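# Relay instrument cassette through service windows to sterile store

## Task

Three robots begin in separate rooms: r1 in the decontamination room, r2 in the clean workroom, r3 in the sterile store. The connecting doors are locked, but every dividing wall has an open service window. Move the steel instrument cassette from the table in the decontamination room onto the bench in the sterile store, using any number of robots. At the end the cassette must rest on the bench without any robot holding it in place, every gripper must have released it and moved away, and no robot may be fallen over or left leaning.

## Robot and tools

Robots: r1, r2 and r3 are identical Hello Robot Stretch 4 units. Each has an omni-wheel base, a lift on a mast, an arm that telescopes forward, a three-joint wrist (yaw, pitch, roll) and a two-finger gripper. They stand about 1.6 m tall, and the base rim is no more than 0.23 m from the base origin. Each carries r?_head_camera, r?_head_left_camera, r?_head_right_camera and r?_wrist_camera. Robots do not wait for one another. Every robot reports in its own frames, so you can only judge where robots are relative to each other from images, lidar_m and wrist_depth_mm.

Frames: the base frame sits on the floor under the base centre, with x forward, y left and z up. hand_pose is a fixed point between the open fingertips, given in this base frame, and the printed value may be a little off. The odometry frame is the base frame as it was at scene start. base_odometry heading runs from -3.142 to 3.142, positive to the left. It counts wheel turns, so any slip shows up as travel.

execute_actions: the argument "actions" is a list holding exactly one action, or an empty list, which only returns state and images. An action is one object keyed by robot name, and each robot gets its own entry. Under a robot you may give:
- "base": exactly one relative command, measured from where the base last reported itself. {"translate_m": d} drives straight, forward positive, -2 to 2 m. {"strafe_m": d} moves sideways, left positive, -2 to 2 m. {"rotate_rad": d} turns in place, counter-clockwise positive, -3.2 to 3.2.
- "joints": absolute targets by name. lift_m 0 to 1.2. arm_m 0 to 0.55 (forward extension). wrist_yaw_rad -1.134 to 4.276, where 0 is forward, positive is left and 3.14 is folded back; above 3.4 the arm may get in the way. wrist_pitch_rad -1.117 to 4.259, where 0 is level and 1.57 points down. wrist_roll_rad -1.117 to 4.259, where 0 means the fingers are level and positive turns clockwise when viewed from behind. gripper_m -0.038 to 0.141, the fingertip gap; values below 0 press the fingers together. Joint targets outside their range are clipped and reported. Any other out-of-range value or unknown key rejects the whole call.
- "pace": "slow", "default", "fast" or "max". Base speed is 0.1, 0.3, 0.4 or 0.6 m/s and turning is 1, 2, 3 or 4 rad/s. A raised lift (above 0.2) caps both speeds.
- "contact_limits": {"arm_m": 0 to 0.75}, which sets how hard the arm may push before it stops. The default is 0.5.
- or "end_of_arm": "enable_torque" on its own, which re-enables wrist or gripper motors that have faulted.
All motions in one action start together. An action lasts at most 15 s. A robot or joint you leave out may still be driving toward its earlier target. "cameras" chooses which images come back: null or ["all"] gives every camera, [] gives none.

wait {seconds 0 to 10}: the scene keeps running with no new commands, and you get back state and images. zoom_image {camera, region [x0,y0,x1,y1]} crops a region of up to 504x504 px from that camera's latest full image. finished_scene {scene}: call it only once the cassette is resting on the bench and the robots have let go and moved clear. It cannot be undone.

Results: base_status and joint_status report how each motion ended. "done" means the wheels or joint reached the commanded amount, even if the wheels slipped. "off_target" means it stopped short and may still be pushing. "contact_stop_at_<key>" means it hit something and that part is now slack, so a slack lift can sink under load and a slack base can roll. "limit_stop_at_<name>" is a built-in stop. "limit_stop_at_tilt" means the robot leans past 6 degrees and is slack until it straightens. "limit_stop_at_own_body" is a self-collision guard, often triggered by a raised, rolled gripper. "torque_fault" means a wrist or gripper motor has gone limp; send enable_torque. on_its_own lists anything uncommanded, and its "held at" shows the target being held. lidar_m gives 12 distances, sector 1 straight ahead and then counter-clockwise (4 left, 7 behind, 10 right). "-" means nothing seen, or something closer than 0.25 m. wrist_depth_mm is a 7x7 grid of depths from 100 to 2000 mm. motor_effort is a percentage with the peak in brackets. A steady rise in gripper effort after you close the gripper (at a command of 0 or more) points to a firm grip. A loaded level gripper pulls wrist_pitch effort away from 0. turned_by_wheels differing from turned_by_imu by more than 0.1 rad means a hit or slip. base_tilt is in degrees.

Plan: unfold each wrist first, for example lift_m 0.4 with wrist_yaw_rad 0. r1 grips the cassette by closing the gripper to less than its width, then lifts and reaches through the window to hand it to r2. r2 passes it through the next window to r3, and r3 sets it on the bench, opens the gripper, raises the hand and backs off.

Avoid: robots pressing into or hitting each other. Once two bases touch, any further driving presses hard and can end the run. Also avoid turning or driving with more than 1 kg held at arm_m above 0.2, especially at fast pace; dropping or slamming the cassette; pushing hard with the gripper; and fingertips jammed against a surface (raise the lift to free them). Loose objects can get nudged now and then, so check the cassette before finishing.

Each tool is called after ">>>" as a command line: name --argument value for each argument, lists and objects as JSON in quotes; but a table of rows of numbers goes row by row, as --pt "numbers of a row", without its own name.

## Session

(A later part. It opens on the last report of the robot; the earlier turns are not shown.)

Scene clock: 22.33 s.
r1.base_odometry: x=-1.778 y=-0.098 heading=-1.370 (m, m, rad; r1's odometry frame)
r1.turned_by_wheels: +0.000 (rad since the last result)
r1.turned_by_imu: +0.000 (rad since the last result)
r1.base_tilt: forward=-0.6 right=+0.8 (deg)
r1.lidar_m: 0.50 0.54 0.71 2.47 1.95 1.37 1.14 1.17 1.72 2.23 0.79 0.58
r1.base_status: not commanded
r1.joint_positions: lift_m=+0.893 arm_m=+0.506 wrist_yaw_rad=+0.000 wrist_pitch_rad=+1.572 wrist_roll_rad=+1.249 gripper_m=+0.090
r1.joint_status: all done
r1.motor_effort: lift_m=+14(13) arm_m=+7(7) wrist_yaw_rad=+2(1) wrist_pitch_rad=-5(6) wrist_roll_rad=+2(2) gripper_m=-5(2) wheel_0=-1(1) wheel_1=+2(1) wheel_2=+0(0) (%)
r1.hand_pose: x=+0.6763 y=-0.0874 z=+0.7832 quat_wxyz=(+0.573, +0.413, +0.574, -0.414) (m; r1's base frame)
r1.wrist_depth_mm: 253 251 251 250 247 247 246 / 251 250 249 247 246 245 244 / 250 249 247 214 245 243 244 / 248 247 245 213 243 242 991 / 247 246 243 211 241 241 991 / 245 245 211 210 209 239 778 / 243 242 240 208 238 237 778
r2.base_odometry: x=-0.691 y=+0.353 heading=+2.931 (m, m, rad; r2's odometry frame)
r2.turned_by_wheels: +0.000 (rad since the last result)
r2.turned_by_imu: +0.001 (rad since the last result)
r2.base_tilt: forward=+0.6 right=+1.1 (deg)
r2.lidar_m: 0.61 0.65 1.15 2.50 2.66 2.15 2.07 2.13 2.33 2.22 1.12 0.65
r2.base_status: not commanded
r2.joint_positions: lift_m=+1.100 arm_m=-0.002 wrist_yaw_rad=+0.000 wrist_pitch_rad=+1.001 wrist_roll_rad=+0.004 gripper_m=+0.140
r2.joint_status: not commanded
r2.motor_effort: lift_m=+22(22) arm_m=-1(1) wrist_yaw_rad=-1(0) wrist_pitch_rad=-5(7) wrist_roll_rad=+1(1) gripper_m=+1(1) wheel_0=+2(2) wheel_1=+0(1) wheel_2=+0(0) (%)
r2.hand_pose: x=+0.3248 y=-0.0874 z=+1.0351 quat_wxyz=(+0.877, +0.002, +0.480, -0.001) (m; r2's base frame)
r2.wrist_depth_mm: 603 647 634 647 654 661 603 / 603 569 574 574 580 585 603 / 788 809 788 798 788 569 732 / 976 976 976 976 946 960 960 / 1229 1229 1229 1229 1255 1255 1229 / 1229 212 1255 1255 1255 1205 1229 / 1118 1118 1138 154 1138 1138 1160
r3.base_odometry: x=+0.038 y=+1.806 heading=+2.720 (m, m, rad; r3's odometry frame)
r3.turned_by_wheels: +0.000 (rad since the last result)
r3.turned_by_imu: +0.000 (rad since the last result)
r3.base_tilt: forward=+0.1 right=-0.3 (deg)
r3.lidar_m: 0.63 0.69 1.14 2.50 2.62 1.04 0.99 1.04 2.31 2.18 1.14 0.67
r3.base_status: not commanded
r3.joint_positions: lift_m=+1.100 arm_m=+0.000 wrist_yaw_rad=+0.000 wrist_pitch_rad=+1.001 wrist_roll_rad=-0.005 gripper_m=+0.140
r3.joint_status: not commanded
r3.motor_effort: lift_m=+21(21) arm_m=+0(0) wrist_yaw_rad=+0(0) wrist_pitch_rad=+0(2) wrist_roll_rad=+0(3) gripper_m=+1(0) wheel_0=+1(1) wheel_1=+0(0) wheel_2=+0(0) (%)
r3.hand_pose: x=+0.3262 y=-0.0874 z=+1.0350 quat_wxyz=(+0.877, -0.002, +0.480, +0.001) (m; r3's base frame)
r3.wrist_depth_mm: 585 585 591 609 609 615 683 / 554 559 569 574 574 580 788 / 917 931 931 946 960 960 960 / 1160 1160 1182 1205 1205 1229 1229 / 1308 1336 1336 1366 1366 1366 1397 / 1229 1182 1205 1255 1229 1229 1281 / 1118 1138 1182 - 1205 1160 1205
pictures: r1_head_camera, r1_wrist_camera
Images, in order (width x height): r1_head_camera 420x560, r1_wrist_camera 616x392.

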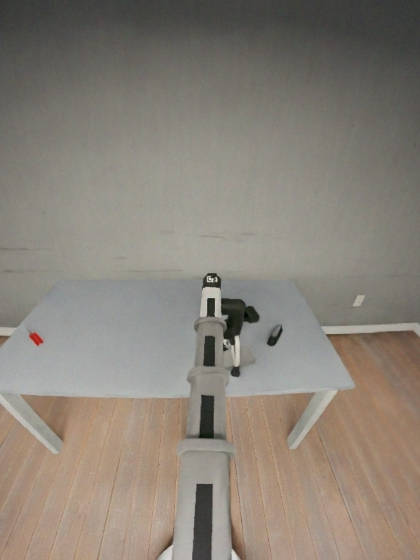

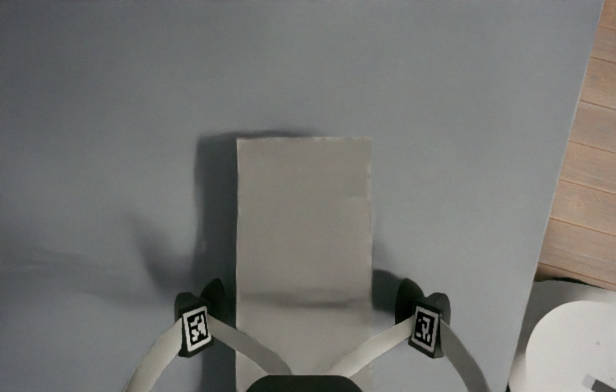

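Fingertip is touching the table; raise slightly and close.

>>> execute_actions --actions '[{"r1":{"joints":{"lift_m":0.899,"gripper_m":0.01}}}]' --cameras '["r1_wrist_camera"]'

>>> execute_actions --actions '[{"r1":{"joints":{"lift_m":0.94}}}]' --cameras '["r1_wrist_camera"]'

Scene clock: 24.33 s.
r1.base_odometry: x=-1.778 y=-0.098 heading=-1.370 (m, m, rad; r1's odometry frame)
r1.turned_by_wheels: +0.000 (rad since the last result)
r1.turned_by_imu: +0.000 (rad since the last result)
r1.base_tilt: forward=-0.7 right=+0.7 (deg)
r1.lidar_m: 0.51 0.52 0.70 2.48 1.98 1.37 1.13 1.20 1.76 2.22 0.82 0.58
r1.base_status: not commanded
r1.joint_positions: lift_m=+0.899 arm_m=+0.506 wrist_yaw_rad=+0.000 wrist_pitch_rad=+1.570 wrist_roll_rad=+1.249 gripper_m=+0.011
r1.joint_status: all done
r1.motor_effort: lift_m=+24(23) arm_m=+6(7) wrist_yaw_rad=-1(1) wrist_pitch_rad=+1(5) wrist_roll_rad=+2(2) gripper_m=-29(36) wheel_0=-1(1) wheel_1=+2(1) wheel_2=+0(0) (%)
r1.hand_pose: x=+0.6771 y=-0.0874 z=+0.7883 quat_wxyz=(+0.574, +0.414, +0.573, -0.413) (m; r1's base frame)
r1.wrist_depth_mm: 257 255 253 252 252 249 250 / 256 253 253 251 251 249 248 / 253 252 251 200 249 247 247 / 252 251 249 198 246 246 1008 / 249 249 248 198 245 244 991 / 249 248 197 196 196 244 798 / 247 166 196 195 195 165 778
r2.base_odometry: x=-0.691 y=+0.353 heading=+2.931 (m, m, rad; r2's odometry frame)
r2.turned_by_wheels: +0.000 (rad since the last result)
r2.turned_by_imu: +0.001 (rad since the last result)
r2.base_tilt: forward=+0.6 right=+1.0 (deg)
r2.lidar_m: 0.61 0.67 1.16 2.49 2.65 2.14 2.05 2.18 2.32 2.22 1.08 0.66
r2.base_status: not commanded
r2.joint_positions: lift_m=+1.100 arm_m=-0.002 wrist_yaw_rad=+0.000 wrist_pitch_rad=+1.001 wrist_roll_rad=+0.004 gripper_m=+0.140
r2.joint_status: not commanded
r2.motor_effort: lift_m=+22(22) arm_m=+0(1) wrist_yaw_rad=-1(0) wrist_pitch_rad=-8(5) wrist_roll_rad=+1(0) gripper_m=+0(1) wheel_0=+2(2) wheel_1=-1(0) wheel_2=+0(1) (%)
r2.hand_pose: x=+0.3248 y=-0.0874 z=+1.0351 quat_wxyz=(+0.877, +0.002, +0.480, -0.001) (m; r2's base frame)
r2.wrist_depth_mm: 609 647 640 647 661 668 609 / 597 569 569 574 574 585 609 / 788 798 798 798 788 564 723 / 976 960 976 960 960 960 946 / 1229 1255 1255 1229 1229 1229 1255 / 1182 213 1255 1229 1255 1229 1229 / 1118 1138 1138 154 1160 1160 1160
r3.base_odometry: x=+0.038 y=+1.806 heading=+2.720 (m, m, rad; r3's odometry frame)
r3.turned_by_wheels: +0.000 (rad since the last result)
r3.turned_by_imu: +0.000 (rad since the last result)
r3.base_tilt: forward=+0.1 right=-0.4 (deg)
r3.lidar_m: 0.63 0.66 1.16 2.51 2.61 1.02 0.98 1.06 2.30 2.18 1.16 0.67
r3.base_status: not commanded
r3.joint_positions: lift_m=+1.100 arm_m=+0.000 wrist_yaw_rad=+0.000 wrist_pitch_rad=+1.001 wrist_roll_rad=-0.005 gripper_m=+0.140
r3.joint_status: not commanded
r3.motor_effort: lift_m=+21(21) arm_m=+0(0) wrist_yaw_rad=+1(1) wrist_pitch_rad=-2(1) wrist_roll_rad=-5(2) gripper_m=+1(1) wheel_0=+1(1) wheel_1=+0(0) wheel_2=+0(0) (%)
r3.hand_pose: x=+0.3262 y=-0.0874 z=+1.0350 quat_wxyz=(+0.877, -0.002, +0.480, +0.001) (m; r3's base frame)
r3.wrist_depth_mm: 585 585 597 603 603 615 676 / 554 559 569 569 574 585 788 / 931 931 946 960 960 960 960 / 1160 1160 1182 1205 1205 1229 1229 / 1308 1336 1336 1336 1366 1397 1366 / 1229 1182 1205 1229 1229 1281 1255 / 1138 1160 1160 - 1205 1160 1182
pictures: r1_wrist_camera
Images, in order (width x height): r1_wrist_camera 616x392.

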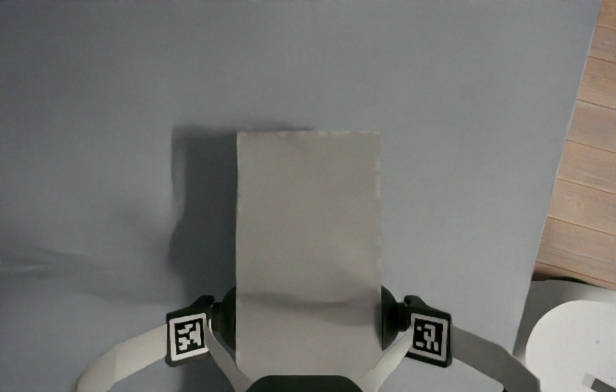

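Scene clock: 25.37 s.
r1.base_odometry: x=-1.778 y=-0.098 heading=-1.370 (m, m, rad; r1's odometry frame)
r1.turned_by_wheels: +0.000 (rad since the last result)
r1.turned_by_imu: +0.000 (rad since the last result)
r1.base_tilt: forward=-0.6 right=+0.7 (deg)
r1.lidar_m: 0.50 0.53 0.71 2.48 1.98 1.38 1.12 1.18 1.75 2.24 0.83 0.57
r1.base_status: not commanded
r1.joint_positions: lift_m=+0.939 arm_m=+0.506 wrist_yaw_rad=+0.000 wrist_pitch_rad=+1.570 wrist_roll_rad=+1.249 gripper_m=+0.011
r1.joint_status: all done
r1.motor_effort: lift_m=+26(27) arm_m=+6(6) wrist_yaw_rad=+0(1) wrist_pitch_rad=+1(1) wrist_roll_rad=+2(2) gripper_m=-35(35) wheel_0=-1(1) wheel_1=+2(1) wheel_2=+0(0) (%)
r1.hand_pose: x=+0.6771 y=-0.0874 z=+0.8292 quat_wxyz=(+0.574, +0.414, +0.573, -0.413) (m; r1's base frame)
r1.wrist_depth_mm: 300 298 296 294 293 291 1042 / 297 296 296 293 291 290 1060 / 297 293 294 201 290 287 1042 / 294 293 290 198 286 287 1025 / 291 290 289 198 285 285 1025 / 290 290 198 196 195 283 820 / 289 166 196 195 195 164 820
r2.base_odometry: x=-0.691 y=+0.353 heading=+2.931 (m, m, rad; r2's odometry frame)
r2.turned_by_wheels: +0.000 (rad since the last result)
r2.turned_by_imu: +0.000 (rad since the last result)
r2.base_tilt: forward=+0.6 right=+1.0 (deg)
r2.lidar_m: 0.60 0.65 1.14 2.50 2.63 2.16 2.05 2.16 2.32 2.22 1.08 0.66
r2.base_status: not commanded
r2.joint_positions: lift_m=+1.100 arm_m=-0.002 wrist_yaw_rad=+0.000 wrist_pitch_rad=+1.001 wrist_roll_rad=+0.004 gripper_m=+0.140
r2.joint_status: not commanded
r2.motor_effort: lift_m=+22(22) arm_m=-1(0) wrist_yaw_rad=-1(1) wrist_pitch_rad=-6(5) wrist_roll_rad=+1(1) gripper_m=+0(1) wheel_0=+2(2) wheel_1=-1(1) wheel_2=+0(0) (%)
r2.hand_pose: x=+0.3248 y=-0.0874 z=+1.0351 quat_wxyz=(+0.877, +0.002, +0.480, -0.001) (m; r2's base frame)
r2.wrist_depth_mm: 603 640 640 640 654 668 603 / 603 564 569 569 574 585 603 / 788 809 798 798 788 564 715 / 976 960 960 976 960 960 946 / 1255 1229 1255 1229 1229 1229 1255 / 1205 213 1205 1229 1205 1205 1229 / 1138 1118 1098 154 1138 1160 1138
r3.base_odometry: x=+0.038 y=+1.806 heading=+2.720 (m, m, rad; r3's odometry frame)
r3.turned_by_wheels: +0.000 (rad since the last result)
r3.turned_by_imu: +0.000 (rad since the last result)
r3.base_tilt: forward=+0.2 right=-0.4 (deg)
r3.lidar_m: 0.64 0.69 1.14 2.48 2.61 1.04 1.00 1.05 2.29 2.20 1.16 0.66
r3.base_status: not commanded
r3.joint_positions: lift_m=+1.100 arm_m=+0.000 wrist_yaw_rad=+0.000 wrist_pitch_rad=+1.001 wrist_roll_rad=-0.005 gripper_m=+0.140
r3.joint_status: not commanded
r3.motor_effort: lift_m=+21(21) arm_m=+0(0) wrist_yaw_rad=+0(0) wrist_pitch_rad=+0(3) wrist_roll_rad=-1(2) gripper_m=+1(1) wheel_0=+1(1) wheel_1=+0(0) wheel_2=+0(0) (%)
r3.hand_pose: x=+0.3262 y=-0.0874 z=+1.0350 quat_wxyz=(+0.877, -0.002, +0.480, +0.001) (m; r3's base frame)
r3.wrist_depth_mm: 585 591 597 609 615 615 683 / 549 564 564 569 574 585 788 / 904 931 931 946 946 960 960 / 1160 1182 1205 1205 1205 1205 1229 / 1336 1336 1336 1336 1336 1366 1366 / 1205 1182 1205 1229 1255 1255 1255 / 1138 1160 1160 - 1205 1182 1182
pictures: r1_wrist_camera
Images, in order (width x height): r1_wrist_camera 616x392.

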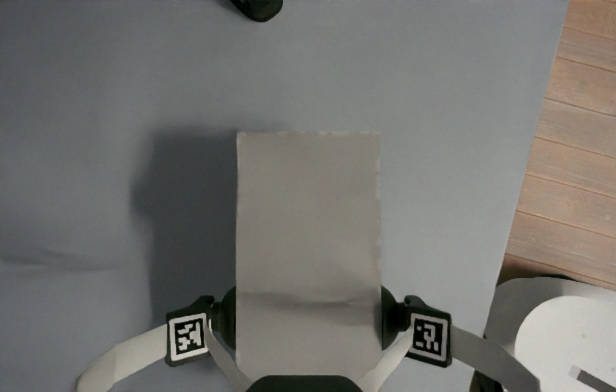

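>>> execute_actions --actions '[{"r1":{"base":{"rotate_rad":3.14},"joints":{"lift_m":1.06,"arm_m":0.12,"wrist_roll_rad":0}},"r2":{"joints":{"arm_m":0.5,"wrist_pitch_rad":1.57}},"r3":{"joints":{"arm_m":0.5,"wrist_pitch_rad":1.57}}}]' --cameras '["r1_wrist_camera","r1_head_camera","r2_wrist_camera","r3_wrist_camera"]'

Scene clock: 29.10 s.
r1.base_odometry: x=-1.778 y=-0.098 heading=+1.770 (m, m, rad; r1's odometry frame)
r1.turned_by_wheels: +3.140 (rad since the last result)
r1.turned_by_imu: +3.158 (rad since the last result)
r1.base_tilt: forward=-0.7 right=+0.7 (deg)
r1.lidar_m: 1.08 1.12 1.73 2.23 0.81 0.55 0.51 0.56 0.72 2.49 1.95 1.36
r1.base_status: done
r1.joint_positions: lift_m=+1.060 arm_m=+0.121 wrist_yaw_rad=+0.000 wrist_pitch_rad=+1.570 wrist_roll_rad=+0.001 gripper_m=+0.011
r1.joint_status: all done
r1.motor_effort: lift_m=+25(26) arm_m=-7(8) wrist_yaw_rad=+0(1) wrist_pitch_rad=+2(3) wrist_roll_rad=-3(7) gripper_m=-36(35) wheel_0=-1(8) wheel_1=+1(7) wheel_2=-1(8) (%)
r1.hand_pose: x=+0.2924 y=-0.0874 z=+0.9493 quat_wxyz=(+0.707, +0.000, +0.707, +0.000) (m; r1's base frame)
r1.wrist_depth_mm: 1205 1205 1205 1205 1205 1182 1182 / 1205 1205 1182 1182 1182 1182 1160 / 1182 1182 1205 200 1182 1160 1182 / 1182 1205 1160 198 1160 1160 1182 / 1182 1182 1160 198 1160 1138 1160 / 1160 1160 197 196 196 1160 1160 / 1160 167 195 195 195 165 1138
r2.base_odometry: x=-0.691 y=+0.353 heading=+2.931 (m, m, rad; r2's odometry frame)
r2.turned_by_wheels: +0.000 (rad since the last result)
r2.turned_by_imu: +0.002 (rad since the last result)
r2.base_tilt: forward=+0.7 right=+1.1 (deg)
r2.lidar_m: 0.61 0.67 1.14 2.50 2.61 2.13 2.05 2.17 2.29 2.22 1.06 0.64
r2.base_status: not commanded
r2.joint_positions: lift_m=+1.100 arm_m=+0.499 wrist_yaw_rad=+0.000 wrist_pitch_rad=+1.570 wrist_roll_rad=+0.004 gripper_m=+0.140
r2.joint_status: all done
r2.motor_effort: lift_m=+22(22) arm_m=+7(3) wrist_yaw_rad=-2(0) wrist_pitch_rad=-1(1) wrist_roll_rad=+0(0) gripper_m=+1(1) wheel_0=+2(2) wheel_1=-1(0) wheel_2=+0(0) (%)
r2.hand_pose: x=+0.6699 y=-0.0874 z=+0.9895 quat_wxyz=(+0.707, +0.001, +0.707, -0.001) (m; r2's base frame)
r2.wrist_depth_mm: 343 343 343 345 351 353 353 / 343 343 343 345 349 347 349 / 342 343 343 345 347 349 351 / 340 342 345 345 349 349 351 / 342 342 343 343 345 347 347 / 1160 212 343 1205 345 347 1205 / 1182 1182 1205 154 1182 1205 1182
r3.base_odometry: x=+0.038 y=+1.806 heading=+2.720 (m, m, rad; r3's odometry frame)
r3.turned_by_wheels: +0.000 (rad since the last result)
r3.turned_by_imu: +0.001 (rad since the last result)
r3.base_tilt: forward=+0.2 right=-0.3 (deg)
r3.lidar_m: 0.63 0.68 1.13 2.50 2.58 1.04 0.99 1.07 2.29 2.19 1.15 0.66
r3.base_status: not commanded
r3.joint_positions: lift_m=+1.100 arm_m=+0.499 wrist_yaw_rad=+0.000 wrist_pitch_rad=+1.570 wrist_roll_rad=-0.005 gripper_m=+0.140
r3.joint_status: all done
r3.motor_effort: lift_m=+21(21) arm_m=+8(9) wrist_yaw_rad=+0(1) wrist_pitch_rad=+2(6) wrist_roll_rad=-1(1) gripper_m=+1(1) wheel_0=+1(1) wheel_1=+0(0) wheel_2=+0(0) (%)
r3.hand_pose: x=+0.6698 y=-0.0874 z=+0.9895 quat_wxyz=(+0.707, -0.002, +0.707, +0.002) (m; r3's base frame)
r3.wrist_depth_mm: 336 338 340 343 347 347 353 / 338 342 343 345 349 351 353 / 342 345 347 349 351 355 357 / 343 347 349 351 355 357 359 / 1229 1229 1255 1229 1255 1255 1255 / 1229 1255 1255 1255 1255 1255 1281 / 1229 1255 1255 - 1281 1281 1336
pictures: r1_head_camera, r1_wrist_camera, r2_wrist_camera, r3_wrist_camera
Images, in order (width x height): r1_head_camera 420x560, r1_wrist_camera 616x392, r2_wrist_camera 616x392, r3_wrist_camera 616x392.

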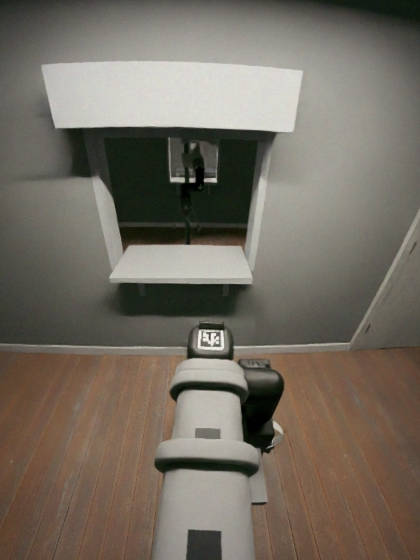

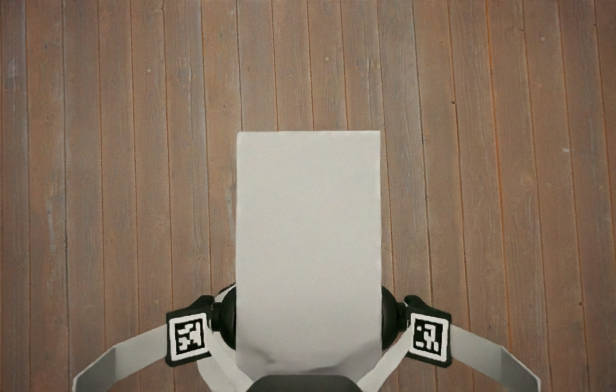

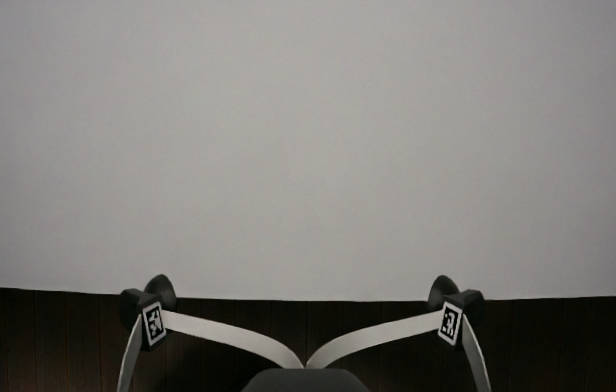

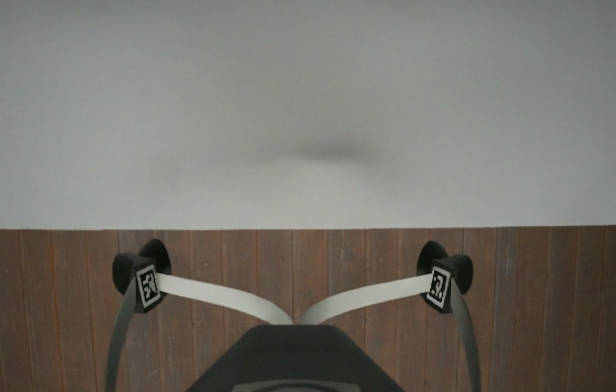

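>>> execute_actions --actions '[{"r1":{"base":{"strafe_m":0.2},"pace":"fast"},"r2":{"base":{"translate_m":0.17},"joints":{"arm_m":0.1,"lift_m":1.07},"pace":"fast"},"r3":{"base":{"translate_m":0.18},"joints":{"arm_m":0.1,"lift_m":1.06},"pace":"fast"}}]' --cameras '[]'

>>> execute_actions --actions '[{"r1":{"base":{"translate_m":0.66},"joints":{"arm_m":0.2},"pace":"fast"}}]' --cameras '[]'

>>> execute_actions --actions '[{"r1":{"joints":{"arm_m":0.5,"lift_m":1.03},"pace":"fast"}}]' --cameras '["r1_wrist_camera","r1_head_camera","r2_head_camera"]'

Scene clock: 31.83 s.
r1.base_odometry: x=-1.974 y=-0.138 heading=+1.770 (m, m, rad; r1's odometry frame)
r1.turned_by_wheels: +0.000 (rad since the last result)
r1.turned_by_imu: +0.000 (rad since the last result)
r1.base_tilt: forward=-0.6 right=+0.8 (deg)
r1.lidar_m: 1.05 1.12 1.70 2.02 2.08 0.56 0.53 0.59 0.75 2.71 1.96 1.17
r1.base_status: done
r1.joint_positions: lift_m=+1.060 arm_m=+0.121 wrist_yaw_rad=+0.000 wrist_pitch_rad=+1.570 wrist_roll_rad=+0.001 gripper_m=+0.011
r1.joint_status: not commanded
r1.motor_effort: lift_m=+25(25) arm_m=-6(7) wrist_yaw_rad=+0(1) wrist_pitch_rad=+1(1) wrist_roll_rad=-1(1) gripper_m=-37(35) wheel_0=+0(15) wheel_1=-2(8) wheel_2=-1(2) (%)
r1.hand_pose: x=+0.2923 y=-0.0874 z=+0.9493 quat_wxyz=(+0.707, +0.000, +0.707, +0.000) (m; r1's base frame)
r1.wrist_depth_mm: 1229 1205 1205 1205 1182 1182 1205 / 1229 1205 1205 1182 1182 1205 1182 / 1205 1205 1182 200 1160 1182 1182 / 1205 1182 1160 199 1182 1160 1160 / 1182 1160 1160 198 1160 1138 1138 / 1160 1160 197 196 196 1138 1160 / 1182 166 196 195 195 165 1138
r2.base_odometry: x=-0.858 y=+0.388 heading=+2.931 (m, m, rad; r2's odometry frame)
r2.turned_by_wheels: +0.001 (rad since the last result)
r2.turned_by_imu: +0.003 (rad since the last result)
r2.base_tilt: forward=+0.6 right=+1.0 (deg)
r2.lidar_m: 0.45 0.50 0.93 2.48 2.61 2.30 2.21 2.35 2.29 2.19 0.64 0.48
r2.base_status: done
r2.joint_positions: lift_m=+1.070 arm_m=+0.101 wrist_yaw_rad=+0.000 wrist_pitch_rad=+1.570 wrist_roll_rad=+0.004 gripper_m=+0.140
r2.joint_status: all done
r2.motor_effort: lift_m=+17(20) arm_m=-7(6) wrist_yaw_rad=-1(2) wrist_pitch_rad=-4(0) wrist_roll_rad=+1(1) gripper_m=+0(0) wheel_0=+3(8) wheel_1=+4(9) wheel_2=+1(8) (%)
r2.hand_pose: x=+0.2723 y=-0.0874 z=+0.9599 quat_wxyz=(+0.707, +0.001, +0.707, -0.001) (m; r2's base frame)
r2.wrist_depth_mm: 317 317 319 319 322 324 325 / 917 946 946 946 917 891 866 / 1160 1182 1160 1138 1182 1160 1160 / 1138 1138 1160 1138 1160 1182 1182 / 1138 1160 1138 1182 1160 1160 1182 / 1138 212 946 946 1182 1182 1160 / 1160 1138 931 154 1182 1160 1182
r3.base_odometry: x=-0.126 y=+1.880 heading=+2.720 (m, m, rad; r3's odometry frame)
r3.turned_by_wheels: +0.000 (rad since the last result)
r3.turned_by_imu: +0.000 (rad since the last result)
r3.base_tilt: forward=+0.2 right=-0.4 (deg)
r3.lidar_m: 0.46 0.50 0.92 2.49 2.62 1.23 1.18 1.22 2.28 2.16 0.90 0.46
r3.base_status: done
r3.joint_positions: lift_m=+1.060 arm_m=+0.101 wrist_yaw_rad=+0.000 wrist_pitch_rad=+1.570 wrist_roll_rad=-0.005 gripper_m=+0.140
r3.joint_status: all done
r3.motor_effort: lift_m=+14(19) arm_m=-8(9) wrist_yaw_rad=+1(0) wrist_pitch_rad=+0(2) wrist_roll_rad=-2(2) gripper_m=+1(0) wheel_0=+2(5) wheel_1=+0(4) wheel_2=+1(9) (%)
r3.hand_pose: x=+0.2725 y=-0.0874 z=+0.9501 quat_wxyz=(+0.707, -0.002, +0.707, +0.002) (m; r3's base frame)
r3.wrist_depth_mm: 820 854 831 831 820 842 866 / 1138 1160 1160 1182 1182 1182 1182 / 1160 1160 1182 1182 1205 1205 1205 / 1182 1182 1182 1205 1205 1229 1229 / 1160 1182 976 1008 1229 1229 1205 / 1205 1182 991 976 1229 1255 1229 / 1205 1229 1229 - 1255 1229 1255
pictures: none
No camera images: the call's "cameras" was empty. Leave "cameras" out to get every camera's image.

Scene clock: 35.23 s.
r1.base_odometry: x=-2.104 y=+0.509 heading=+1.770 (m, m, rad; r1's odometry frame)
r1.turned_by_wheels: +0.000 (rad since the last result)
r1.turned_by_imu: -0.001 (rad since the last result)
r1.base_tilt: forward=-0.8 right=+0.9 (deg)
r1.lidar_m: 0.27 0.42 0.60 1.95 2.12 1.30 1.18 1.24 2.81 2.64 0.98 0.25
r1.base_status: done
r1.joint_positions: lift_m=+1.060 arm_m=+0.199 wrist_yaw_rad=+0.000 wrist_pitch_rad=+1.570 wrist_roll_rad=+0.000 gripper_m=+0.011
r1.joint_status: all done
r1.motor_effort: lift_m=+25(25) arm_m=+6(6) wrist_yaw_rad=+1(2) wrist_pitch_rad=+1(2) wrist_roll_rad=+0(1) gripper_m=-38(36) wheel_0=+0(11) wheel_1=+0(6) wheel_2=+2(10) (%)
r1.hand_pose: x=+0.3700 y=-0.0874 z=+0.9493 quat_wxyz=(+0.707, +0.000, +0.707, +0.000) (m; r1's base frame)
r1.wrist_depth_mm: 320 319 315 315 315 312 310 / 317 315 314 314 312 310 309 / 317 314 314 200 317 1182 1160 / 1182 1182 1160 198 1138 1160 1160 / 1205 1160 1182 198 1160 1160 1160 / 1182 1182 197 196 195 1160 1138 / 1160 166 196 195 195 165 1160
r2.base_odometry: x=-0.858 y=+0.388 heading=+2.931 (m, m, rad; r2's odometry frame)
r2.turned_by_wheels: +0.000 (rad since the last result)
r2.turned_by_imu: +0.001 (rad since the last result)
r2.base_tilt: forward=+0.6 right=+1.0 (deg)
r2.lidar_m: 0.45 0.48 0.89 2.49 2.63 2.27 2.24 2.35 2.32 2.20 0.66 0.46
r2.base_status: not commanded
r2.joint_positions: lift_m=+1.070 arm_m=+0.101 wrist_yaw_rad=+0.000 wrist_pitch_rad=+1.570 wrist_roll_rad=+0.004 gripper_m=+0.140
r2.joint_status: not commanded
r2.motor_effort: lift_m=+18(17) arm_m=-7(7) wrist_yaw_rad=-1(0) wrist_pitch_rad=-3(4) wrist_roll_rad=+1(0) gripper_m=+0(1) wheel_0=+3(3) wheel_1=+4(4) wheel_2=+0(1) (%)
r2.hand_pose: x=+0.2723 y=-0.0874 z=+0.9599 quat_wxyz=(+0.707, +0.001, +0.707, -0.001) (m; r2's base frame)
r2.wrist_depth_mm: 315 317 320 319 322 320 324 / 931 960 946 946 904 891 866 / 1160 1138 1160 1182 1182 1160 1182 / 1160 1138 1160 1182 1205 1182 1160 / 1138 1160 1160 1138 1160 1160 1160 / 1160 213 946 946 1160 1138 1205 / 1118 1160 946 154 1160 1160 1182
r3.base_odometry: x=-0.126 y=+1.880 heading=+2.720 (m, m, rad; r3's odometry frame)
r3.turned_by_wheels: +0.000 (rad since the last result)
r3.turned_by_imu: +0.001 (rad since the last result)
r3.base_tilt: forward=+0.2 right=-0.4 (deg)
r3.lidar_m: 0.46 0.48 0.85 2.47 2.63 1.24 1.17 1.24 2.27 2.18 0.88 0.50
r3.base_status: not commanded
r3.joint_positions: lift_m=+1.060 arm_m=+0.101 wrist_yaw_rad=+0.000 wrist_pitch_rad=+1.570 wrist_roll_rad=-0.005 gripper_m=+0.140
r3.joint_status: not commanded
r3.motor_effort: lift_m=+14(14) arm_m=-8(8) wrist_yaw_rad=+1(0) wrist_pitch_rad=+0(1) wrist_roll_rad=-3(2) gripper_m=+1(0) wheel_0=+2(2) wheel_1=+0(0) wheel_2=+0(1) (%)
r3.hand_pose: x=+0.2725 y=-0.0874 z=+0.9501 quat_wxyz=(+0.707, -0.002, +0.707, +0.002) (m; r3's base frame)
r3.wrist_depth_mm: 820 854 831 842 831 842 854 / 1138 1160 1182 1182 1182 1205 1229 / 1160 1182 1182 1182 1205 1205 1205 / 1182 1182 1182 1182 1182 1205 1229 / 1182 1205 976 991 1205 1205 1229 / 1205 1205 976 991 1229 1255 1255 / 1205 1205 1205 - 1229 1255 1255
pictures: none
No camera images: the call's "cameras" was empty. Leave "cameras" out to get every camera's image.

Scene clock: 36.93 s.
r1.base_odometry: x=-2.104 y=+0.509 heading=+1.770 (m, m, rad; r1's odometry frame)
r1.turned_by_wheels: +0.000 (rad since the last result)
r1.turned_by_imu: +0.000 (rad since the last result)
r1.base_tilt: forward=-0.7 right=+0.8 (deg)
r1.lidar_m: 0.40 0.41 0.54 1.99 2.11 1.28 1.18 1.23 2.88 2.66 0.97 0.46
r1.base_status: not commanded
r1.joint_positions: lift_m=+1.030 arm_m=+0.499 wrist_yaw_rad=+0.000 wrist_pitch_rad=+1.570 wrist_roll_rad=+0.000 gripper_m=+0.011
r1.joint_status: all done
r1.motor_effort: lift_m=+16(22) arm_m=+6(4) wrist_yaw_rad=-1(1) wrist_pitch_rad=+1(1) wrist_roll_rad=+0(1) gripper_m=-33(32) wheel_0=-1(0) wheel_1=+0(0) wheel_2=+1(2) (%)
r1.hand_pose: x=+0.6701 y=-0.0874 z=+0.9200 quat_wxyz=(+0.707, +0.000, +0.707, +0.000) (m; r1's base frame)
r1.wrist_depth_mm: 287 286 286 283 282 282 281 / 286 285 285 282 282 279 278 / 285 283 281 200 278 278 278 / 282 281 279 199 277 277 276 / 279 279 278 197 276 274 273 / 277 277 196 196 196 273 272 / 276 167 196 195 195 165 270
r2.base_odometry: x=-0.858 y=+0.388 heading=+2.931 (m, m, rad; r2's odometry frame)
r2.turned_by_wheels: +0.000 (rad since the last result)
r2.turned_by_imu: +0.001 (rad since the last result)
r2.base_tilt: forward=+0.6 right=+1.0 (deg)
r2.lidar_m: 0.42 0.49 0.92 2.49 2.63 2.27 2.23 2.36 2.31 2.23 0.66 0.47
r2.base_status: not commanded
r2.joint_positions: lift_m=+1.070 arm_m=+0.101 wrist_yaw_rad=+0.000 wrist_pitch_rad=+1.570 wrist_roll_rad=+0.004 gripper_m=+0.140
r2.joint_status: not commanded
r2.motor_effort: lift_m=+18(18) arm_m=-7(7) wrist_yaw_rad=-1(1) wrist_pitch_rad=-3(3) wrist_roll_rad=+0(0) gripper_m=+1(1) wheel_0=+3(3) wheel_1=+4(4) wheel_2=+1(1) (%)
r2.hand_pose: x=+0.2723 y=-0.0874 z=+0.9599 quat_wxyz=(+0.707, +0.001, +0.707, -0.001) (m; r2's base frame)
r2.wrist_depth_mm: 314 315 319 320 320 324 324 / 931 946 946 946 917 891 854 / 1138 1160 1160 1182 1160 1160 1182 / 1160 1160 1160 1182 1138 1160 1160 / 1138 1160 1160 1160 1182 1182 1205 / 1160 213 960 976 1182 1160 1160 / 1118 1160 960 153 1160 1160 1160
r3.base_odometry: x=-0.126 y=+1.880 heading=+2.720 (m, m, rad; r3's odometry frame)
r3.turned_by_wheels: +0.000 (rad since the last result)
r3.turned_by_imu: +0.000 (rad since the last result)
r3.base_tilt: forward=+0.2 right=-0.3 (deg)
r3.lidar_m: 0.46 0.51 0.91 2.50 2.63 1.25 1.15 1.27 2.29 2.16 0.93 0.51
r3.base_status: not commanded
r3.joint_positions: lift_m=+1.060 arm_m=+0.101 wrist_yaw_rad=+0.000 wrist_pitch_rad=+1.570 wrist_roll_rad=-0.005 gripper_m=+0.140
r3.joint_status: not commanded
r3.motor_effort: lift_m=+14(14) arm_m=-8(8) wrist_yaw_rad=+1(1) wrist_pitch_rad=+2(3) wrist_roll_rad=-4(2) gripper_m=-1(1) wheel_0=+2(2) wheel_1=+0(0) wheel_2=+0(0) (%)
r3.hand_pose: x=+0.2725 y=-0.0874 z=+0.9501 quat_wxyz=(+0.707, -0.002, +0.707, +0.002) (m; r3's base frame)
r3.wrist_depth_mm: 820 842 820 831 831 854 842 / 1138 1160 1160 1182 1160 1182 1182 / 1160 1160 1182 1182 1182 1205 1205 / 1160 1182 1182 1205 1205 1205 1229 / 1182 1205 991 991 1229 1229 1255 / 1182 1205 976 991 1229 1229 1255 / 1205 1205 1205 - 1255 1255 1255
pictures: r1_head_camera, r1_wrist_camera, r2_head_camera
Images, in order (width x height): r1_head_camera 420x560, r1_wrist_camera 616x392, r2_head_camera 420x560.

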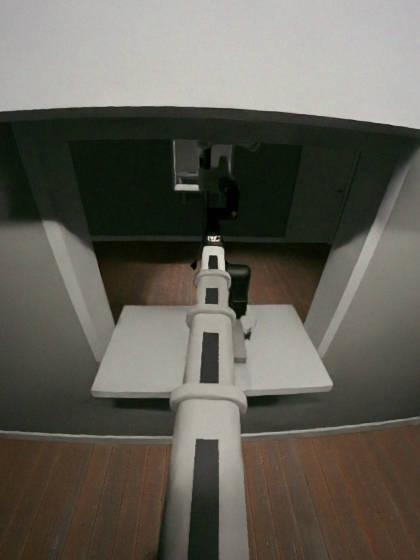

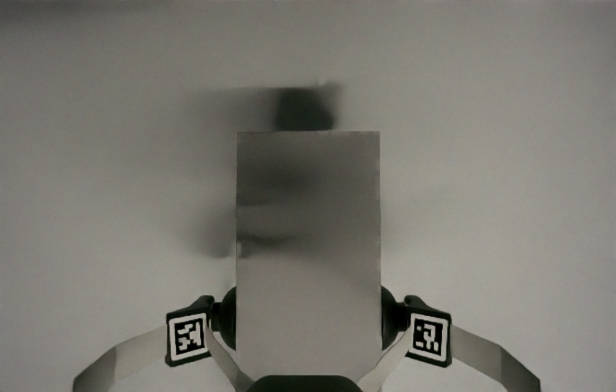

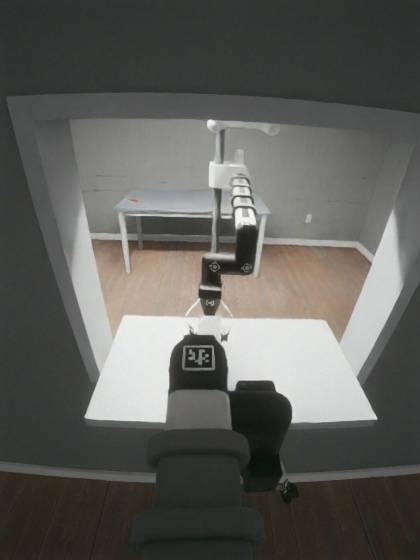

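>>> execute_actions --actions '[{"r1":{"joints":{"arm_m":0.54,"lift_m":1.002}},"r2":{"base":{"strafe_m":0.07},"pace":"fast"}}]' --cameras '[]'

>>> execute_actions --actions '[{"r1":{"joints":{"gripper_m":0.11}}}]' --cameras '["r1_wrist_camera"]'

Scene clock: 38.83 s.
r1.base_odometry: x=-2.104 y=+0.509 heading=+1.770 (m, m, rad; r1's odometry frame)
r1.turned_by_wheels: +0.000 (rad since the last result)
r1.turned_by_imu: +0.000 (rad since the last result)
r1.base_tilt: forward=-0.7 right=+0.8 (deg)
r1.lidar_m: 0.39 0.41 0.57 1.95 2.09 1.27 1.18 1.26 2.85 2.65 0.96 0.44
r1.base_status: not commanded
r1.joint_positions: lift_m=+1.002 arm_m=+0.539 wrist_yaw_rad=+0.000 wrist_pitch_rad=+1.570 wrist_roll_rad=+0.000 gripper_m=+0.011
r1.joint_status: all done
r1.motor_effort: lift_m=+15(15) arm_m=+7(5) wrist_yaw_rad=+0(0) wrist_pitch_rad=+1(0) wrist_roll_rad=-1(1) gripper_m=-32(37) wheel_0=+0(1) wheel_1=+0(0) wheel_2=+2(1) (%)
r1.hand_pose: x=+0.7100 y=-0.0874 z=+0.8920 quat_wxyz=(+0.707, +0.000, +0.707, +0.000) (m; r1's base frame)
r1.wrist_depth_mm: 258 257 256 256 254 253 253 / 257 256 254 254 253 251 251 / 255 254 253 200 251 250 249 / 252 253 251 199 249 249 248 / 252 251 250 198 247 247 245 / 249 248 197 196 196 245 244 / 249 167 196 196 194 165 242
r2.base_odometry: x=-0.872 y=+0.320 heading=+2.931 (m, m, rad; r2's odometry frame)
r2.turned_by_wheels: +0.000 (rad since the last result)
r2.turned_by_imu: +0.001 (rad since the last result)
r2.base_tilt: forward=+0.6 right=+1.0 (deg)
r2.lidar_m: 0.45 0.45 0.92 2.41 2.56 2.29 2.24 2.35 2.37 2.24 0.67 0.46
r2.base_status: done
r2.joint_positions: lift_m=+1.070 arm_m=+0.101 wrist_yaw_rad=+0.000 wrist_pitch_rad=+1.570 wrist_roll_rad=+0.004 gripper_m=+0.140
r2.joint_status: not commanded
r2.motor_effort: lift_m=+18(18) arm_m=-7(7) wrist_yaw_rad=+0(1) wrist_pitch_rad=-2(2) wrist_roll_rad=+0(1) gripper_m=+1(0) wheel_0=-1(10) wheel_1=+2(12) wheel_2=+0(1) (%)
r2.hand_pose: x=+0.2723 y=-0.0874 z=+0.9599 quat_wxyz=(+0.707, +0.001, +0.707, -0.001) (m; r2's base frame)
r2.wrist_depth_mm: 317 317 322 320 322 324 324 / 931 946 931 960 917 891 866 / 1160 1160 1160 1182 1182 1160 1182 / 1138 1138 1160 1160 1160 1160 1160 / 1160 1138 1182 1160 1182 1182 1182 / 1138 212 946 946 1160 1160 1160 / 1160 1138 931 154 1182 1160 1160
r3.base_odometry: x=-0.126 y=+1.880 heading=+2.720 (m, m, rad; r3's odometry frame)
r3.turned_by_wheels: +0.000 (rad since the last result)
r3.turned_by_imu: +0.000 (rad since the last result)
r3.base_tilt: forward=+0.1 right=-0.3 (deg)
r3.lidar_m: 0.46 0.49 0.88 2.48 2.61 1.24 1.17 1.25 2.28 2.14 0.89 0.49
r3.base_status: not commanded
r3.joint_positions: lift_m=+1.060 arm_m=+0.101 wrist_yaw_rad=+0.000 wrist_pitch_rad=+1.570 wrist_roll_rad=-0.005 gripper_m=+0.140
r3.joint_status: not commanded
r3.motor_effort: lift_m=+14(14) arm_m=-8(8) wrist_yaw_rad=+1(1) wrist_pitch_rad=-1(2) wrist_roll_rad=-1(5) gripper_m=+0(1) wheel_0=+2(2) wheel_1=+0(0) wheel_2=+1(1) (%)
r3.hand_pose: x=+0.2725 y=-0.0874 z=+0.9501 quat_wxyz=(+0.707, -0.002, +0.707, +0.002) (m; r3's base frame)
r3.wrist_depth_mm: 820 842 831 831 831 854 842 / 1160 1160 1182 1182 1182 1182 1229 / 1138 1160 1182 1182 1205 1205 1229 / 1160 1205 1182 1205 1205 1205 1229 / 1182 1182 976 991 1229 1229 1229 / 1205 1182 976 991 1205 1255 1255 / 1205 1229 1205 - 1229 1255 1255
pictures: none
No camera images: the call's "cameras" was empty. Leave "cameras" out to get every camera's image.

Scene clock: 40.67 s.
r1.base_odometry: x=-2.104 y=+0.509 heading=+1.770 (m, m, rad; r1's odometry frame)
r1.turned_by_wheels: +0.000 (rad since the last result)
r1.turned_by_imu: +0.000 (rad since the last result)
r1.base_tilt: forward=-0.6 right=+0.8 (deg)
r1.lidar_m: 0.39 0.41 0.57 1.98 2.11 1.30 1.18 1.23 2.83 2.65 0.95 0.44
r1.base_status: not commanded
r1.joint_positions: lift_m=+1.002 arm_m=+0.539 wrist_yaw_rad=+0.000 wrist_pitch_rad=+1.570 wrist_roll_rad=+0.000 gripper_m=+0.110
r1.joint_status: all done
r1.motor_effort: lift_m=+15(15) arm_m=+6(6) wrist_yaw_rad=+0(1) wrist_pitch_rad=+1(1) wrist_roll_rad=-1(1) gripper_m=-3(36) wheel_0=+0(1) wheel_1=+0(0) wheel_2=+2(1) (%)
r1.hand_pose: x=+0.7100 y=-0.0874 z=+0.8920 quat_wxyz=(+0.707, +0.000, +0.707, +0.000) (m; r1's base frame)
r1.wrist_depth_mm: 259 258 258 256 255 254 253 / 257 256 256 255 254 252 252 / 256 254 255 221 252 252 251 / 253 253 253 219 250 249 249 / 253 251 250 218 247 248 247 / 250 250 217 216 216 246 245 / 249 248 247 150 244 244 243
r2.base_odometry: x=-0.872 y=+0.320 heading=+2.931 (m, m, rad; r2's odometry frame)
r2.turned_by_wheels: +0.000 (rad since the last result)
r2.turned_by_imu: +0.001 (rad since the last result)
r2.base_tilt: forward=+0.6 right=+1.0 (deg)
r2.lidar_m: 0.45 0.48 0.91 2.43 2.57 2.31 2.22 2.35 2.40 2.21 0.65 0.49
r2.base_status: not commanded
r2.joint_positions: lift_m=+1.070 arm_m=+0.101 wrist_yaw_rad=+0.000 wrist_pitch_rad=+1.570 wrist_roll_rad=+0.004 gripper_m=+0.140
r2.joint_status: not commanded
r2.motor_effort: lift_m=+17(17) arm_m=-7(7) wrist_yaw_rad=+0(0) wrist_pitch_rad=-2(2) wrist_roll_rad=+0(1) gripper_m=+0(1) wheel_0=-1(1) wheel_1=+1(2) wheel_2=+0(0) (%)
r2.hand_pose: x=+0.2723 y=-0.0874 z=+0.9599 quat_wxyz=(+0.707, +0.001, +0.707, -0.001) (m; r2's base frame)
r2.wrist_depth_mm: 315 320 322 320 322 322 322 / 946 946 946 946 946 891 854 / 1138 1160 1182 1138 1182 1182 1182 / 1138 1138 1182 1160 1182 1182 1160 / 1182 1138 1160 1138 1160 1160 1160 / 1118 213 946 946 1160 1160 1182 / 1118 1138 917 154 1205 1160 1182
r3.base_odometry: x=-0.126 y=+1.880 heading=+2.720 (m, m, rad; r3's odometry frame)
r3.turned_by_wheels: +0.000 (rad since the last result)
r3.turned_by_imu: +0.000 (rad since the last result)
r3.base_tilt: forward=+0.2 right=-0.4 (deg)
r3.lidar_m: 0.47 0.49 0.91 2.48 2.62 1.25 1.17 1.27 2.28 2.17 0.88 0.46
r3.base_status: not commanded
r3.joint_positions: lift_m=+1.060 arm_m=+0.101 wrist_yaw_rad=+0.000 wrist_pitch_rad=+1.570 wrist_roll_rad=-0.005 gripper_m=+0.140
r3.joint_status: not commanded
r3.motor_effort: lift_m=+14(14) arm_m=-8(8) wrist_yaw_rad=+0(1) wrist_pitch_rad=+1(1) wrist_roll_rad=-1(1) gripper_m=-1(0) wheel_0=+2(2) wheel_1=+0(1) wheel_2=+1(1) (%)
r3.hand_pose: x=+0.2725 y=-0.0874 z=+0.9501 quat_wxyz=(+0.707, -0.002, +0.707, +0.002) (m; r3's base frame)
r3.wrist_depth_mm: 820 842 831 831 831 842 842 / 1160 1138 1182 1182 1182 1182 1205 / 1160 1160 1182 1182 1205 1182 1205 / 1182 1182 1182 1182 1205 1205 1229 / 1182 1182 991 960 1205 1229 1229 / 1182 1205 991 976 1229 1255 1255 / 1205 1229 1205 - 1255 1255 1255
pictures: r1_wrist_camera
Images, in order (width x height): r1_wrist_camera 616x392.

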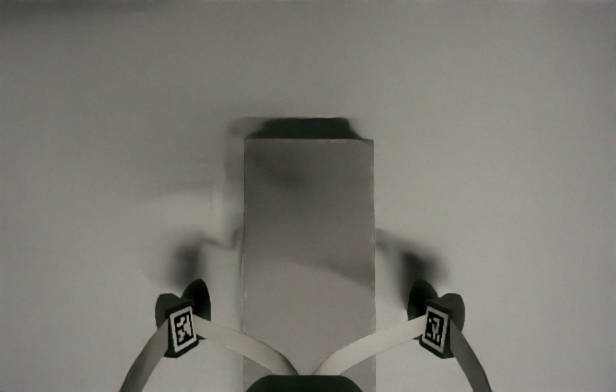

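>>> execute_actions --actions '[{"r1":{"base":{"translate_m":-0.15},"joints":{"arm_m":0.05,"lift_m":1.06},"pace":"fast"},"r2":{"joints":{"arm_m":0.48,"lift_m":1.055}}}]' --cameras '["r2_wrist_camera"]'

Scene clock: 43.37 s.
r1.base_odometry: x=-2.075 y=+0.362 heading=+1.770 (m, m, rad; r1's odometry frame)
r1.turned_by_wheels: +0.000 (rad since the last result)
r1.turned_by_imu: +0.001 (rad since the last result)
r1.base_tilt: forward=-0.7 right=+0.8 (deg)
r1.lidar_m: 0.55 0.57 1.02 2.05 2.13 1.12 1.04 1.07 1.42 2.66 1.20 0.60
r1.base_status: done
r1.joint_positions: lift_m=+1.060 arm_m=+0.051 wrist_yaw_rad=+0.000 wrist_pitch_rad=+1.570 wrist_roll_rad=+0.000 gripper_m=+0.110
r1.joint_status: all done
r1.motor_effort: lift_m=+24(26) arm_m=-6(7) wrist_yaw_rad=+0(2) wrist_pitch_rad=+0(1) wrist_roll_rad=+0(1) gripper_m=+1(2) wheel_0=+1(4) wheel_1=+1(6) wheel_2=-2(10) (%)
r1.hand_pose: x=+0.2221 y=-0.0874 z=+0.9493 quat_wxyz=(+0.707, +0.000, +0.707, +0.000) (m; r1's base frame)
r1.wrist_depth_mm: 991 1008 1025 1060 1060 1118 1098 / 1205 1205 1205 1182 1205 1160 1160 / 1205 1205 1205 1182 1182 1160 1182 / 1205 1182 1160 1182 1182 1182 1160 / 1160 1182 1160 1025 1160 1160 1160 / 1160 1160 960 946 1138 1138 1138 / 1182 1160 946 150 1160 1138 1138
r2.base_odometry: x=-0.872 y=+0.320 heading=+2.931 (m, m, rad; r2's odometry frame)
r2.turned_by_wheels: +0.000 (rad since the last result)
r2.turned_by_imu: +0.001 (rad since the last result)
r2.base_tilt: forward=+0.6 right=+1.0 (deg)
r2.lidar_m: 0.44 0.49 0.92 2.39 2.53 2.30 2.23 2.36 2.39 2.22 0.63 0.48
r2.base_status: not commanded
r2.joint_positions: lift_m=+1.055 arm_m=+0.479 wrist_yaw_rad=+0.000 wrist_pitch_rad=+1.570 wrist_roll_rad=+0.004 gripper_m=+0.140
r2.joint_status: all done
r2.motor_effort: lift_m=+17(16) arm_m=+7(6) wrist_yaw_rad=-2(1) wrist_pitch_rad=-1(1) wrist_roll_rad=+1(0) gripper_m=+0(1) wheel_0=-1(1) wheel_1=+2(2) wheel_2=+0(1) (%)
r2.hand_pose: x=+0.6499 y=-0.0874 z=+0.9450 quat_wxyz=(+0.707, +0.001, +0.707, -0.001) (m; r2's base frame)
r2.wrist_depth_mm: 298 301 303 303 303 306 304 / 300 300 300 303 303 306 309 / 298 298 300 271 304 304 306 / 297 300 300 271 301 304 306 / 296 297 298 270 303 303 306 / 297 212 298 270 270 303 304 / 294 298 300 154 300 303 303
r3.base_odometry: x=-0.126 y=+1.880 heading=+2.720 (m, m, rad; r3's odometry frame)
r3.turned_by_wheels: +0.000 (rad since the last result)
r3.turned_by_imu: +0.000 (rad since the last result)
r3.base_tilt: forward=+0.2 right=-0.4 (deg)
r3.lidar_m: 0.46 0.49 0.91 2.49 2.59 1.25 1.18 1.23 2.31 2.16 0.85 0.49
r3.base_status: not commanded
r3.joint_positions: lift_m=+1.060 arm_m=+0.101 wrist_yaw_rad=+0.000 wrist_pitch_rad=+1.570 wrist_roll_rad=-0.005 gripper_m=+0.140
r3.joint_status: not commanded
r3.motor_effort: lift_m=+14(14) arm_m=-8(8) wrist_yaw_rad=+1(1) wrist_pitch_rad=+2(0) wrist_roll_rad=-1(2) gripper_m=+2(0) wheel_0=+2(2) wheel_1=-1(0) wheel_2=+1(0) (%)
r3.hand_pose: x=+0.2725 y=-0.0874 z=+0.9501 quat_wxyz=(+0.707, -0.002, +0.707, +0.002) (m; r3's base frame)
r3.wrist_depth_mm: 820 842 831 831 842 854 842 / 1138 1138 1205 1182 1205 1182 1205 / 1182 1160 1182 1182 1205 1205 1205 / 1182 1182 1205 1205 1205 1229 1229 / 1182 1182 976 991 1205 1229 1229 / 1205 1205 991 991 1229 1255 1255 / 1182 1205 1229 - 1229 1255 1255
pictures: r2_wrist_camera
Images, in order (width x height): r2_wrist_camera 616x392.

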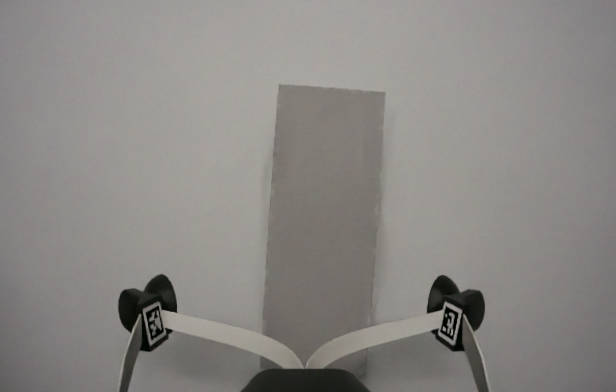

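>>> execute_actions --actions '[{"r2":{"base":{"strafe_m":-0.014},"joints":{"arm_m":0.515,"lift_m":1.001,"wrist_roll_rad":0.065,"gripper_m":0.11}}}]' --cameras '["r2_wrist_camera"]'

>>> execute_actions --actions '[{"r2":{"joints":{"gripper_m":0.01}}}]' --cameras '["r2_wrist_camera"]'

Scene clock: 45.17 s.
r1.base_odometry: x=-2.075 y=+0.362 heading=+1.770 (m, m, rad; r1's odometry frame)
r1.turned_by_wheels: +0.000 (rad since the last result)
r1.turned_by_imu: +0.000 (rad since the last result)
r1.base_tilt: forward=-0.7 right=+0.8 (deg)
r1.lidar_m: 0.54 0.58 1.02 2.04 2.11 1.09 1.00 1.10 1.42 2.68 1.16 0.61
r1.base_status: not commanded
r1.joint_positions: lift_m=+1.060 arm_m=+0.051 wrist_yaw_rad=+0.000 wrist_pitch_rad=+1.570 wrist_roll_rad=+0.000 gripper_m=+0.110
r1.joint_status: not commanded
r1.motor_effort: lift_m=+24(24) arm_m=-6(6) wrist_yaw_rad=+1(1) wrist_pitch_rad=+1(0) wrist_roll_rad=-1(1) gripper_m=-2(3) wheel_0=+1(1) wheel_1=+1(1) wheel_2=-2(2) (%)
r1.hand_pose: x=+0.2221 y=-0.0874 z=+0.9493 quat_wxyz=(+0.707, +0.000, +0.707, +0.000) (m; r1's base frame)
r1.wrist_depth_mm: 991 1008 1025 1060 1078 1098 1098 / 1205 1205 1205 1182 1205 1182 1182 / 1182 1182 1205 1182 1182 1182 1160 / 1205 1182 1182 1182 1182 1182 1160 / 1182 1205 1182 1008 1182 1160 1160 / 1160 1160 946 946 1160 1138 1138 / 1160 1160 946 150 1160 1138 1138
r2.base_odometry: x=-0.869 y=+0.333 heading=+2.931 (m, m, rad; r2's odometry frame)
r2.turned_by_wheels: +0.000 (rad since the last result)
r2.turned_by_imu: +0.000 (rad since the last result)
r2.base_tilt: forward=+0.6 right=+1.0 (deg)
r2.lidar_m: 0.45 0.47 0.91 2.44 2.54 2.31 2.24 2.33 2.37 2.22 0.64 0.50
r2.base_status: done
r2.joint_positions: lift_m=+1.001 arm_m=+0.514 wrist_yaw_rad=+0.000 wrist_pitch_rad=+1.570 wrist_roll_rad=+0.065 gripper_m=+0.110
r2.joint_status: all done
r2.motor_effort: lift_m=+17(18) arm_m=+7(8) wrist_yaw_rad=-1(2) wrist_pitch_rad=-2(3) wrist_roll_rad=+1(2) gripper_m=-1(1) wheel_0=+0(6) wheel_1=-5(9) wheel_2=+0(2) (%)
r2.hand_pose: x=+0.6849 y=-0.0874 z=+0.8910 quat_wxyz=(+0.707, +0.023, +0.706, -0.023) (m; r2's base frame)
r2.wrist_depth_mm: 246 246 247 249 251 251 253 / 246 246 247 248 250 251 253 / 244 246 247 216 249 250 250 / 244 245 246 216 249 250 251 / 245 244 245 216 248 249 251 / 242 244 215 215 216 250 250 / 243 243 246 151 247 249 250
r3.base_odometry: x=-0.126 y=+1.880 heading=+2.720 (m, m, rad; r3's odometry frame)
r3.turned_by_wheels: +0.000 (rad since the last result)
r3.turned_by_imu: +0.000 (rad since the last result)
r3.base_tilt: forward=+0.2 right=-0.4 (deg)
r3.lidar_m: 0.48 0.49 0.91 2.48 2.60 1.24 1.17 1.24 2.29 2.17 0.90 0.49
r3.base_status: not commanded
r3.joint_positions: lift_m=+1.060 arm_m=+0.101 wrist_yaw_rad=+0.000 wrist_pitch_rad=+1.570 wrist_roll_rad=-0.005 gripper_m=+0.140
r3.joint_status: not commanded
r3.motor_effort: lift_m=+14(14) arm_m=-8(8) wrist_yaw_rad=+0(1) wrist_pitch_rad=+1(1) wrist_roll_rad=-4(1) gripper_m=+2(0) wheel_0=+2(2) wheel_1=+0(0) wheel_2=+1(1) (%)
r3.hand_pose: x=+0.2725 y=-0.0874 z=+0.9501 quat_wxyz=(+0.707, -0.002, +0.707, +0.002) (m; r3's base frame)
r3.wrist_depth_mm: 820 854 831 831 831 842 854 / 1138 1138 1160 1160 1205 1205 1205 / 1138 1160 1182 1182 1205 1205 1205 / 1160 1229 1182 1182 1229 1205 1229 / 1182 1182 991 991 1229 1229 1229 / 1205 1182 1008 976 1229 1255 1229 / 1205 1182 1229 - 1255 1255 1255
pictures: r2_wrist_camera
Images, in order (width x height): r2_wrist_camera 616x392.

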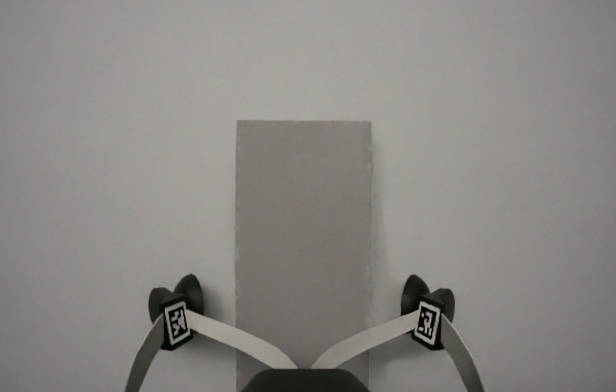

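Scene clock: 47.00 s.
r1.base_odometry: x=-2.075 y=+0.362 heading=+1.770 (m, m, rad; r1's odometry frame)
r1.turned_by_wheels: +0.000 (rad since the last result)
r1.turned_by_imu: +0.000 (rad since the last result)
r1.base_tilt: forward=-0.6 right=+0.7 (deg)
r1.lidar_m: 0.56 0.59 1.03 2.05 2.08 1.12 1.03 1.08 1.41 2.66 1.21 0.62
r1.base_status: not commanded
r1.joint_positions: lift_m=+1.060 arm_m=+0.051 wrist_yaw_rad=+0.000 wrist_pitch_rad=+1.570 wrist_roll_rad=+0.000 gripper_m=+0.110
r1.joint_status: not commanded
r1.motor_effort: lift_m=+24(24) arm_m=-6(6) wrist_yaw_rad=+0(0) wrist_pitch_rad=+0(0) wrist_roll_rad=+0(0) gripper_m=+0(1) wheel_0=+1(1) wheel_1=+1(1) wheel_2=-2(2) (%)
r1.hand_pose: x=+0.2221 y=-0.0874 z=+0.9493 quat_wxyz=(+0.707, +0.000, +0.707, +0.000) (m; r1's base frame)
r1.wrist_depth_mm: 976 991 1025 1042 1098 1098 1098 / 1229 1182 1205 1182 1182 1182 1205 / 1205 1182 1205 1182 1160 1160 1160 / 1182 1182 1182 1182 1182 1160 1160 / 1182 1160 1160 1025 1160 1160 1160 / 1182 1160 946 960 1160 1160 1138 / 1160 1160 960 150 1138 1138 1138
r2.base_odometry: x=-0.869 y=+0.333 heading=+2.931 (m, m, rad; r2's odometry frame)
r2.turned_by_wheels: +0.000 (rad since the last result)
r2.turned_by_imu: +0.001 (rad since the last result)
r2.base_tilt: forward=+0.6 right=+1.0 (deg)
r2.lidar_m: 0.45 0.49 0.90 2.38 2.56 2.31 2.24 2.34 2.39 2.21 0.67 0.48
r2.base_status: not commanded
r2.joint_positions: lift_m=+1.001 arm_m=+0.514 wrist_yaw_rad=+0.000 wrist_pitch_rad=+1.570 wrist_roll_rad=+0.065 gripper_m=+0.011
r2.joint_status: all done
r2.motor_effort: lift_m=+18(18) arm_m=+7(7) wrist_yaw_rad=-1(1) wrist_pitch_rad=-2(4) wrist_roll_rad=+2(2) gripper_m=-27(29) wheel_0=+1(0) wheel_1=-5(5) wheel_2=+0(0) (%)
r2.hand_pose: x=+0.6849 y=-0.0874 z=+0.8909 quat_wxyz=(+0.707, +0.023, +0.706, -0.023) (m; r2's base frame)
r2.wrist_depth_mm: 245 246 247 248 249 251 252 / 244 245 246 247 248 250 251 / 244 246 246 198 247 250 251 / 242 244 244 198 248 249 251 / 242 242 243 198 248 248 250 / 242 243 196 197 197 248 249 / 242 171 196 197 197 163 249
r3.base_odometry: x=-0.126 y=+1.880 heading=+2.720 (m, m, rad; r3's odometry frame)
r3.turned_by_wheels: +0.000 (rad since the last result)
r3.turned_by_imu: +0.000 (rad since the last result)
r3.base_tilt: forward=+0.1 right=-0.4 (deg)
r3.lidar_m: 0.46 0.49 0.88 2.46 2.61 1.24 1.18 1.23 2.28 2.17 0.88 0.49
r3.base_status: not commanded
r3.joint_positions: lift_m=+1.060 arm_m=+0.101 wrist_yaw_rad=+0.000 wrist_pitch_rad=+1.570 wrist_roll_rad=-0.005 gripper_m=+0.140
r3.joint_status: not commanded
r3.motor_effort: lift_m=+14(14) arm_m=-8(8) wrist_yaw_rad=+1(0) wrist_pitch_rad=+1(2) wrist_roll_rad=-3(1) gripper_m=+1(0) wheel_0=+2(2) wheel_1=+0(0) wheel_2=+0(0) (%)
r3.hand_pose: x=+0.2725 y=-0.0874 z=+0.9501 quat_wxyz=(+0.707, -0.002, +0.707, +0.002) (m; r3's base frame)
r3.wrist_depth_mm: 809 842 831 831 831 854 866 / 1160 1160 1160 1182 1160 1182 1205 / 1160 1160 1160 1182 1205 1205 1229 / 1160 1182 1182 1205 1229 1229 1229 / 1182 1182 976 991 1229 1255 1255 / 1182 1205 976 976 1229 1229 1255 / 1205 1205 1205 - 1229 1255 1255
pictures: r2_wrist_camera
Images, in order (width x height): r2_wrist_camera 616x392.

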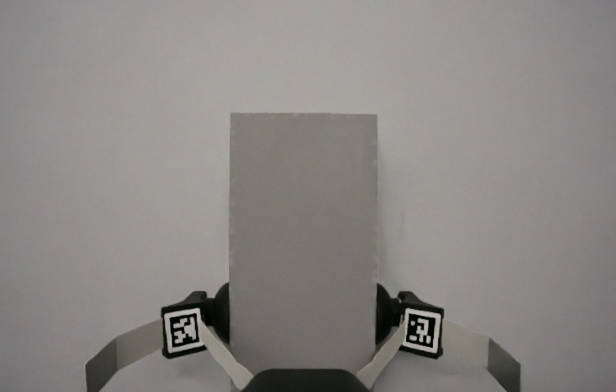

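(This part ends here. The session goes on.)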